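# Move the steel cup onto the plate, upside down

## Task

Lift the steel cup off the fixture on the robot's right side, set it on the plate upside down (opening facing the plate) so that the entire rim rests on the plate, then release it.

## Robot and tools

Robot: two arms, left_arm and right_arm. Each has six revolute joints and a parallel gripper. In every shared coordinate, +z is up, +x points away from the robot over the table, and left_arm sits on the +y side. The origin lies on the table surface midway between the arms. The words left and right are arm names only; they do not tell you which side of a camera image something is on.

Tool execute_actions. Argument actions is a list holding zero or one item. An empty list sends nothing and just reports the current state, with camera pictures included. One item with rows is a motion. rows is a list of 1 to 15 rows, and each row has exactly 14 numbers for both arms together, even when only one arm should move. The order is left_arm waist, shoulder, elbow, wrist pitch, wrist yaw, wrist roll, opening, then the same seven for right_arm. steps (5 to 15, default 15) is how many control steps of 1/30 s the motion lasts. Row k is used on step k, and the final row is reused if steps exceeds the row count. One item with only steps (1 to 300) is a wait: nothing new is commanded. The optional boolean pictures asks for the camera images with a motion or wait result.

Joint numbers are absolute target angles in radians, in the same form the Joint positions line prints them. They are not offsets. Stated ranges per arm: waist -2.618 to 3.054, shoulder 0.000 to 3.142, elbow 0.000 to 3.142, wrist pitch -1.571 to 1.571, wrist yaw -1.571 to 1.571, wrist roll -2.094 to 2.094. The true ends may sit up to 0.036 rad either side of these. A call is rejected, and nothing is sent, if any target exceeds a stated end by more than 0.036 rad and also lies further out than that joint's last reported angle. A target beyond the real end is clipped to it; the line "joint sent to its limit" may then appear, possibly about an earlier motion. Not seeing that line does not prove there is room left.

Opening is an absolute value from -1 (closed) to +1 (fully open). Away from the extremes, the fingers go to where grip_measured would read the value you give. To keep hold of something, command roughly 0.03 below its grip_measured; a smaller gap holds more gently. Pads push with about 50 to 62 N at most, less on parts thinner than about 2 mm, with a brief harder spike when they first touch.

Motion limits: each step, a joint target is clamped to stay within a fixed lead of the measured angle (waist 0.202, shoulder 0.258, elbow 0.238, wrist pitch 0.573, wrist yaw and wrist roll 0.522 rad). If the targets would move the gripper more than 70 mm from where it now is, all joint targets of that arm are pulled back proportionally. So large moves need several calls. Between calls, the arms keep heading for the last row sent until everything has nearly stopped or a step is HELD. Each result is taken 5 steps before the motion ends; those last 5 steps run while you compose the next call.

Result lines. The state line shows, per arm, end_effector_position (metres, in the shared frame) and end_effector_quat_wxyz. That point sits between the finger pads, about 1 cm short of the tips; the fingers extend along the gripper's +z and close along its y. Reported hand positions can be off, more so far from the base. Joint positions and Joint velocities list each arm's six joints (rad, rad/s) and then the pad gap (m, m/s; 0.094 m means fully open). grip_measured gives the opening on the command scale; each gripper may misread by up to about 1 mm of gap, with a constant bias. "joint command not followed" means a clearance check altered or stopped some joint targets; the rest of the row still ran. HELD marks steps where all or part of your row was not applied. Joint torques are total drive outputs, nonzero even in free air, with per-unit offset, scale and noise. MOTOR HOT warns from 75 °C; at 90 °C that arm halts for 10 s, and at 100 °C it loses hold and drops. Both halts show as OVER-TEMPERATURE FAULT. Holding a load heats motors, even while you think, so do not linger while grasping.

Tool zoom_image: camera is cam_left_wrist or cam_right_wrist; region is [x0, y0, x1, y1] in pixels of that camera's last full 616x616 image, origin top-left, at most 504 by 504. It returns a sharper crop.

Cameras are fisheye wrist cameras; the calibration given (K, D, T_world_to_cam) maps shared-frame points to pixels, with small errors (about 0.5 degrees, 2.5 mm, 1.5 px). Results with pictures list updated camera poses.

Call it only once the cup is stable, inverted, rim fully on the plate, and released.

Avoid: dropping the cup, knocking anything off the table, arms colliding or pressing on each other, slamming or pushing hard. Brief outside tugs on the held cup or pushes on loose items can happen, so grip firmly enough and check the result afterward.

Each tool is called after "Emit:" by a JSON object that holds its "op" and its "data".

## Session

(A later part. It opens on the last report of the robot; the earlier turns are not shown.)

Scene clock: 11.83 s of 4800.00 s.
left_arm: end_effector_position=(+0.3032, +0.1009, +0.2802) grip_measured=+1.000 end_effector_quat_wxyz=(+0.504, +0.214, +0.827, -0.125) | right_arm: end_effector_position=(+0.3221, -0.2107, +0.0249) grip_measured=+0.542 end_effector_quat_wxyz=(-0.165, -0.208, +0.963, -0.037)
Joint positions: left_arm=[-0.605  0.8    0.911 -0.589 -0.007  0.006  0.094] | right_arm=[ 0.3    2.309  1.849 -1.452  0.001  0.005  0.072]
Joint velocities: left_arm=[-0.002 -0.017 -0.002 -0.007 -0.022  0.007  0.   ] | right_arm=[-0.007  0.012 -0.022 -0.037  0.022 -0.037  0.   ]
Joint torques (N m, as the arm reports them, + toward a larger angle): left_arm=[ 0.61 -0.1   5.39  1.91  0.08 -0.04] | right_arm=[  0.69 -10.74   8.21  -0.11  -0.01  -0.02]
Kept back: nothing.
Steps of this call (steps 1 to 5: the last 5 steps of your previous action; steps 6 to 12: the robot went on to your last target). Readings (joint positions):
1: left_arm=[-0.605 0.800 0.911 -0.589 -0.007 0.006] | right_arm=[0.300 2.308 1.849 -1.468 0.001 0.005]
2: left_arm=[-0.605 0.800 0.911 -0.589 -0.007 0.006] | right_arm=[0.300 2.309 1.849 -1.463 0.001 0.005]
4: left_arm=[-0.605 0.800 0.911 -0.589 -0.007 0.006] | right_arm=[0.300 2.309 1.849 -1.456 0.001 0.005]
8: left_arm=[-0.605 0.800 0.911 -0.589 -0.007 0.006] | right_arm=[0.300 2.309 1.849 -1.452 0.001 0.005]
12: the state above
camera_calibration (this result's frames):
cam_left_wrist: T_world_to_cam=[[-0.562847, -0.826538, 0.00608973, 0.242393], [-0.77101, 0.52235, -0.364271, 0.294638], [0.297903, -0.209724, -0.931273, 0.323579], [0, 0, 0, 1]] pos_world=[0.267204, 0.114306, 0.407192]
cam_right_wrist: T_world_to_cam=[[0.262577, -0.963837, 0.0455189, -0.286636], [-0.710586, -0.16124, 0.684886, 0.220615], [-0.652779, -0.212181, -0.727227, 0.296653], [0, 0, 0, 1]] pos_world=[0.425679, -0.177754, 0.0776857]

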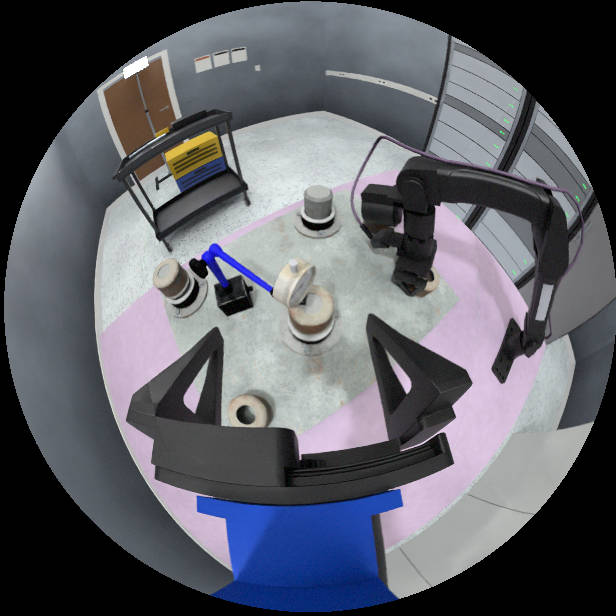

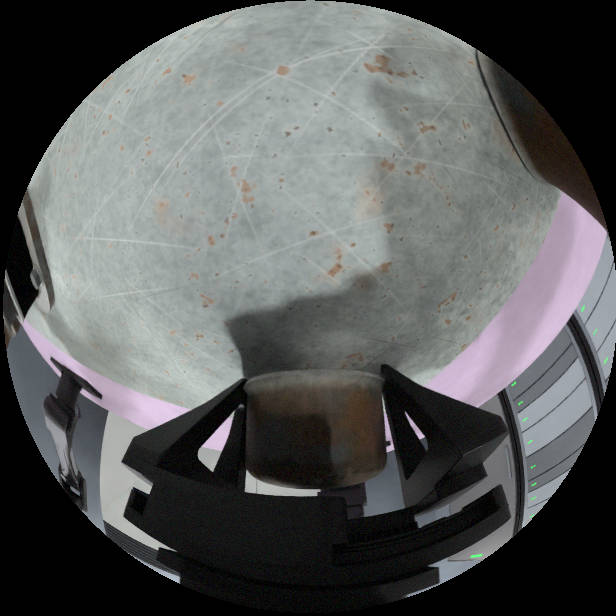

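About 25° remains; press a little more.

Emit:
{"op": "execute_actions", "data": {"actions": [{"rows":[[-0.6,0.8,0.9,-0.6,0,0,1,0.31,2.335,1.88,-1.41,0,0,0.515]]}], "pictures": true}}

Emit:
{"op": "execute_actions", "data": {"actions": [{"rows":[[-0.6,0.8,0.9,-0.6,0,0,1,0.31,2.31,1.88,-1.45,0,0,0.535],[-0.6,0.8,0.9,-0.6,0,0,1,0.31,2.31,1.88,-1.45,0,0,0.545],[-0.6,0.8,0.9,-0.6,0,0,1,0.31,2.31,1.88,-1.45,0,0,0.555],[-0.6,0.8,0.9,-0.6,0,0,1,0.31,2.31,1.88,-1.45,0,0,0.565],[-0.6,0.8,0.9,-0.6,0,0,1,0.31,2.31,1.88,-1.45,0,0,0.58],[-0.6,0.8,0.9,-0.6,0,0,1,0.31,2.31,1.88,-1.45,0,0,0.6],[-0.6,0.8,0.9,-0.6,0,0,1,0.31,2.31,1.88,-1.45,0,0,1]]}]}}

Emit:
{"op": "execute_actions", "data": {"actions": [{"rows":[[-0.6,0.8,0.9,-0.6,0,0,1,0.31,2.08,1.88,-1.45,0,0,1]]}], "pictures": true}}

Scene clock: 12.43 s of 4800.00 s.
left_arm: end_effector_position=(+0.3032, +0.1009, +0.2802) grip_measured=+1.000 end_effector_quat_wxyz=(+0.504, +0.214, +0.827, -0.125) | right_arm: end_effector_position=(+0.3224, -0.2106, +0.0237) grip_measured=+0.542 end_effector_quat_wxyz=(-0.167, -0.208, +0.963, -0.037)
Joint positions: left_arm=[-0.605  0.8    0.911 -0.589 -0.007  0.006  0.094] | right_arm=[ 0.3    2.315  1.854 -1.454  0.001  0.005  0.072]
Joint velocities: left_arm=[-0.022  0.017  0.017 -0.007 -0.007  0.022  0.   ] | right_arm=[ 0.022  0.012 -0.022 -0.051  0.022  0.095 -0.   ]
Joint torques (N m, as the arm reports them, + toward a larger angle): left_arm=[ 0.6  -0.24  5.42  1.91  0.03 -0.04] | right_arm=[ 0.83 -9.41  7.71 -0.06 -0.02 -0.07]
Steps of this call (steps 1 to 8: the robot went on to your last target; steps 9 to 18: the first 10 steps of this action). Readings (joint positions):
9: left_arm=[-0.605 0.800 0.911 -0.589 -0.007 0.006] | right_arm=[0.300 2.311 1.849 -1.452 0.001 0.005]
10: left_arm=[-0.605 0.800 0.911 -0.589 -0.007 0.006] | right_arm=[0.300 2.313 1.849 -1.451 0.001 0.005]
12: left_arm=[-0.605 0.800 0.911 -0.589 -0.007 0.006] | right_arm=[0.300 2.315 1.853 -1.453 0.001 0.005]
16: left_arm=[-0.605 0.800 0.911 -0.589 -0.007 0.006] | right_arm=[0.300 2.315 1.854 -1.454 0.001 0.005]
18: the state above
camera_calibration (this result's frames):
cam_left_wrist: T_world_to_cam=[[-0.562847, -0.826538, 0.00608973, 0.242393], [-0.77101, 0.52235, -0.364271, 0.294638], [0.297903, -0.209724, -0.931273, 0.323579], [0, 0, 0, 1]] pos_world=[0.267204, 0.114306, 0.407192]
cam_right_wrist: T_world_to_cam=[[0.26272, -0.963771, 0.0460808, -0.286579], [-0.708445, -0.160256, 0.68733, 0.221094], [-0.655044, -0.213221, -0.724882, 0.296459], [0, 0, 0, 1]] pos_world=[0.426116, -0.177553, 0.0761389]

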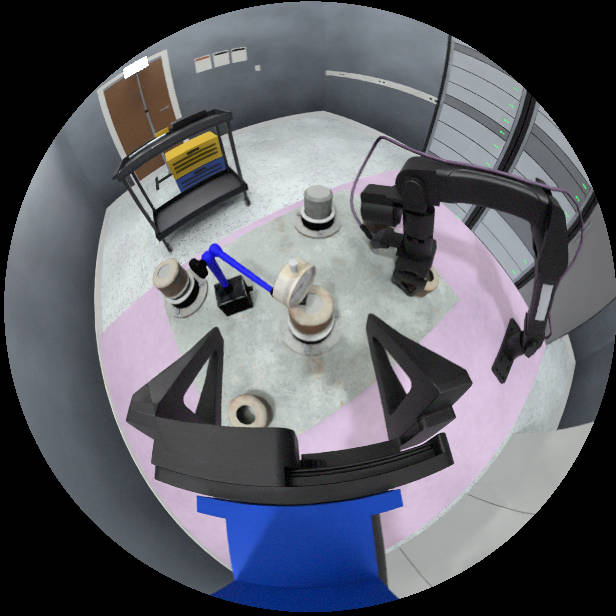

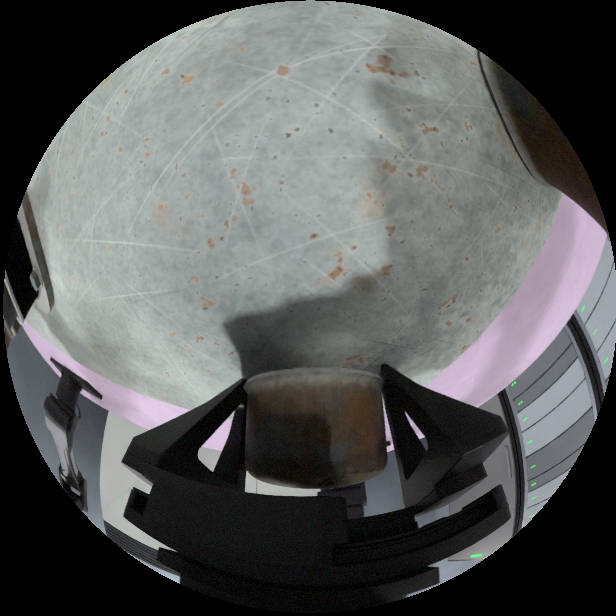

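Scene clock: 12.93 s of 4800.00 s.
left_arm: end_effector_position=(+0.3032, +0.1009, +0.2802) grip_measured=+1.000 end_effector_quat_wxyz=(+0.504, +0.214, +0.827, -0.125) | right_arm: end_effector_position=(+0.3213, -0.2111, +0.0241) grip_measured=+1.000 end_effector_quat_wxyz=(-0.169, -0.208, +0.963, -0.038)
Joint positions: left_arm=[-0.605  0.8    0.911 -0.589 -0.007  0.006  0.094] | right_arm=[ 0.3    2.315  1.854 -1.459  0.001  0.005  0.094]
Joint velocities: left_arm=[ 0.022 -0.017 -0.002  0.037 -0.007 -0.066  0.   ] | right_arm=[ 0.002 -0.022 -0.002 -0.037 -0.095  0.022  0.   ]
Joint torques (N m, as the arm reports them, + toward a larger angle): left_arm=[ 0.54 -0.13  5.49  1.94  0.08 -0.06] | right_arm=[  0.73 -11.39   8.02  -0.47   0.    -0.04]
Steps of this call (steps 1 to 5: the last 5 steps of your previous action; steps 6 to 15: the first 10 steps of this action). Readings (joint positions):
6: left_arm=[-0.605 0.800 0.911 -0.589 -0.007 0.006] | right_arm=[0.300 2.315 1.854 -1.455 0.001 0.005]
7: left_arm=[-0.605 0.800 0.911 -0.589 -0.007 0.006] | right_arm=[0.300 2.315 1.854 -1.455 0.001 0.005]
9: left_arm=[-0.605 0.800 0.911 -0.589 -0.007 0.006] | right_arm=[0.300 2.315 1.854 -1.455 0.001 0.005]
13: left_arm=[-0.605 0.800 0.911 -0.589 -0.007 0.006] | right_arm=[0.300 2.315 1.854 -1.457 0.001 0.005]
15: the state above

Scene clock: 13.43 s of 4800.00 s.
left_arm: end_effector_position=(+0.3032, +0.1009, +0.2802) grip_measured=+1.000 end_effector_quat_wxyz=(+0.504, +0.214, +0.827, -0.125) | right_arm: end_effector_position=(+0.3395, -0.2027, +0.1215) grip_measured=+1.000 end_effector_quat_wxyz=(-0.026, -0.211, +0.977, -0.006)
Joint positions: left_arm=[-0.605  0.8    0.911 -0.589 -0.007  0.006  0.094] | right_arm=[ 0.3    2.049  1.875 -1.45   0.001  0.005  0.094]
Joint velocities: left_arm=[-0.022  0.007 -0.012  0.007 -0.007  0.022  0.   ] | right_arm=[ 0.012 -0.061  0.017 -0.022 -0.007  0.051  0.   ]
Joint torques (N m, as the arm reports them, + toward a larger angle): left_arm=[ 0.33  0.1   5.56  1.96  0.08 -0.05] | right_arm=[ 0.79 -6.99  6.58  0.06 -0.02 -0.05]
Steps of this call (steps 1 to 5: the last 5 steps of your previous action; steps 6 to 15: the first 10 steps of this action). Readings (joint positions):
6: left_arm=[-0.605 0.800 0.911 -0.589 -0.007 0.006] | right_arm=[0.300 2.301 1.852 -1.455 0.001 0.005]
7: left_arm=[-0.605 0.800 0.911 -0.589 -0.007 0.006] | right_arm=[0.300 2.281 1.849 -1.454 0.001 0.005]
9: left_arm=[-0.605 0.800 0.911 -0.589 -0.007 0.006] | right_arm=[0.300 2.207 1.849 -1.449 0.001 0.005]
13: left_arm=[-0.605 0.800 0.911 -0.589 -0.007 0.006] | right_arm=[0.300 2.069 1.868 -1.450 0.001 0.005]
15: the state above
camera_calibration (this result's frames):
cam_left_wrist: T_world_to_cam=[[-0.562847, -0.826538, 0.00608973, 0.242393], [-0.77101, 0.52235, -0.364271, 0.294638], [0.297903, -0.209724, -0.931273, 0.323579], [0, 0, 0, 1]] pos_world=[0.267204, 0.114306, 0.407192]
cam_right_wrist: T_world_to_cam=[[0.256955, -0.966419, -0.00273614, -0.280647], [-0.860363, -0.230044, 0.454813, 0.23298], [-0.44017, -0.114512, -0.890583, 0.347427], [0, 0, 0, 1]] pos_world=[0.425488, -0.177842, 0.202682]

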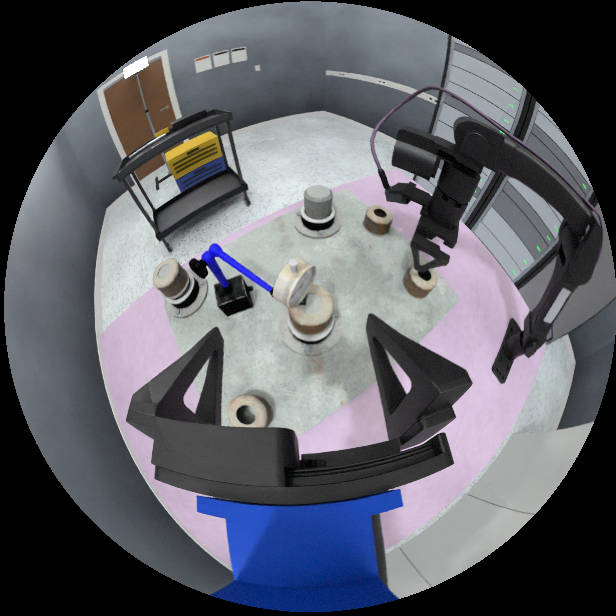

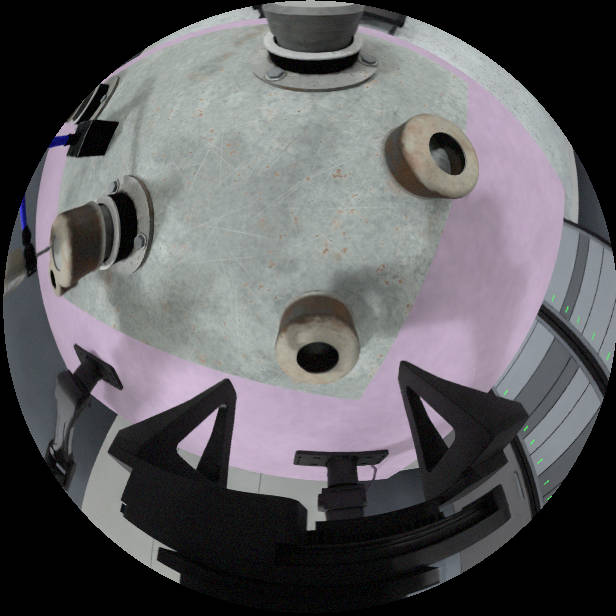

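Emit:
{"op": "finished_scene", "data": {"scene": 2}}

The scene is finished: the task was done.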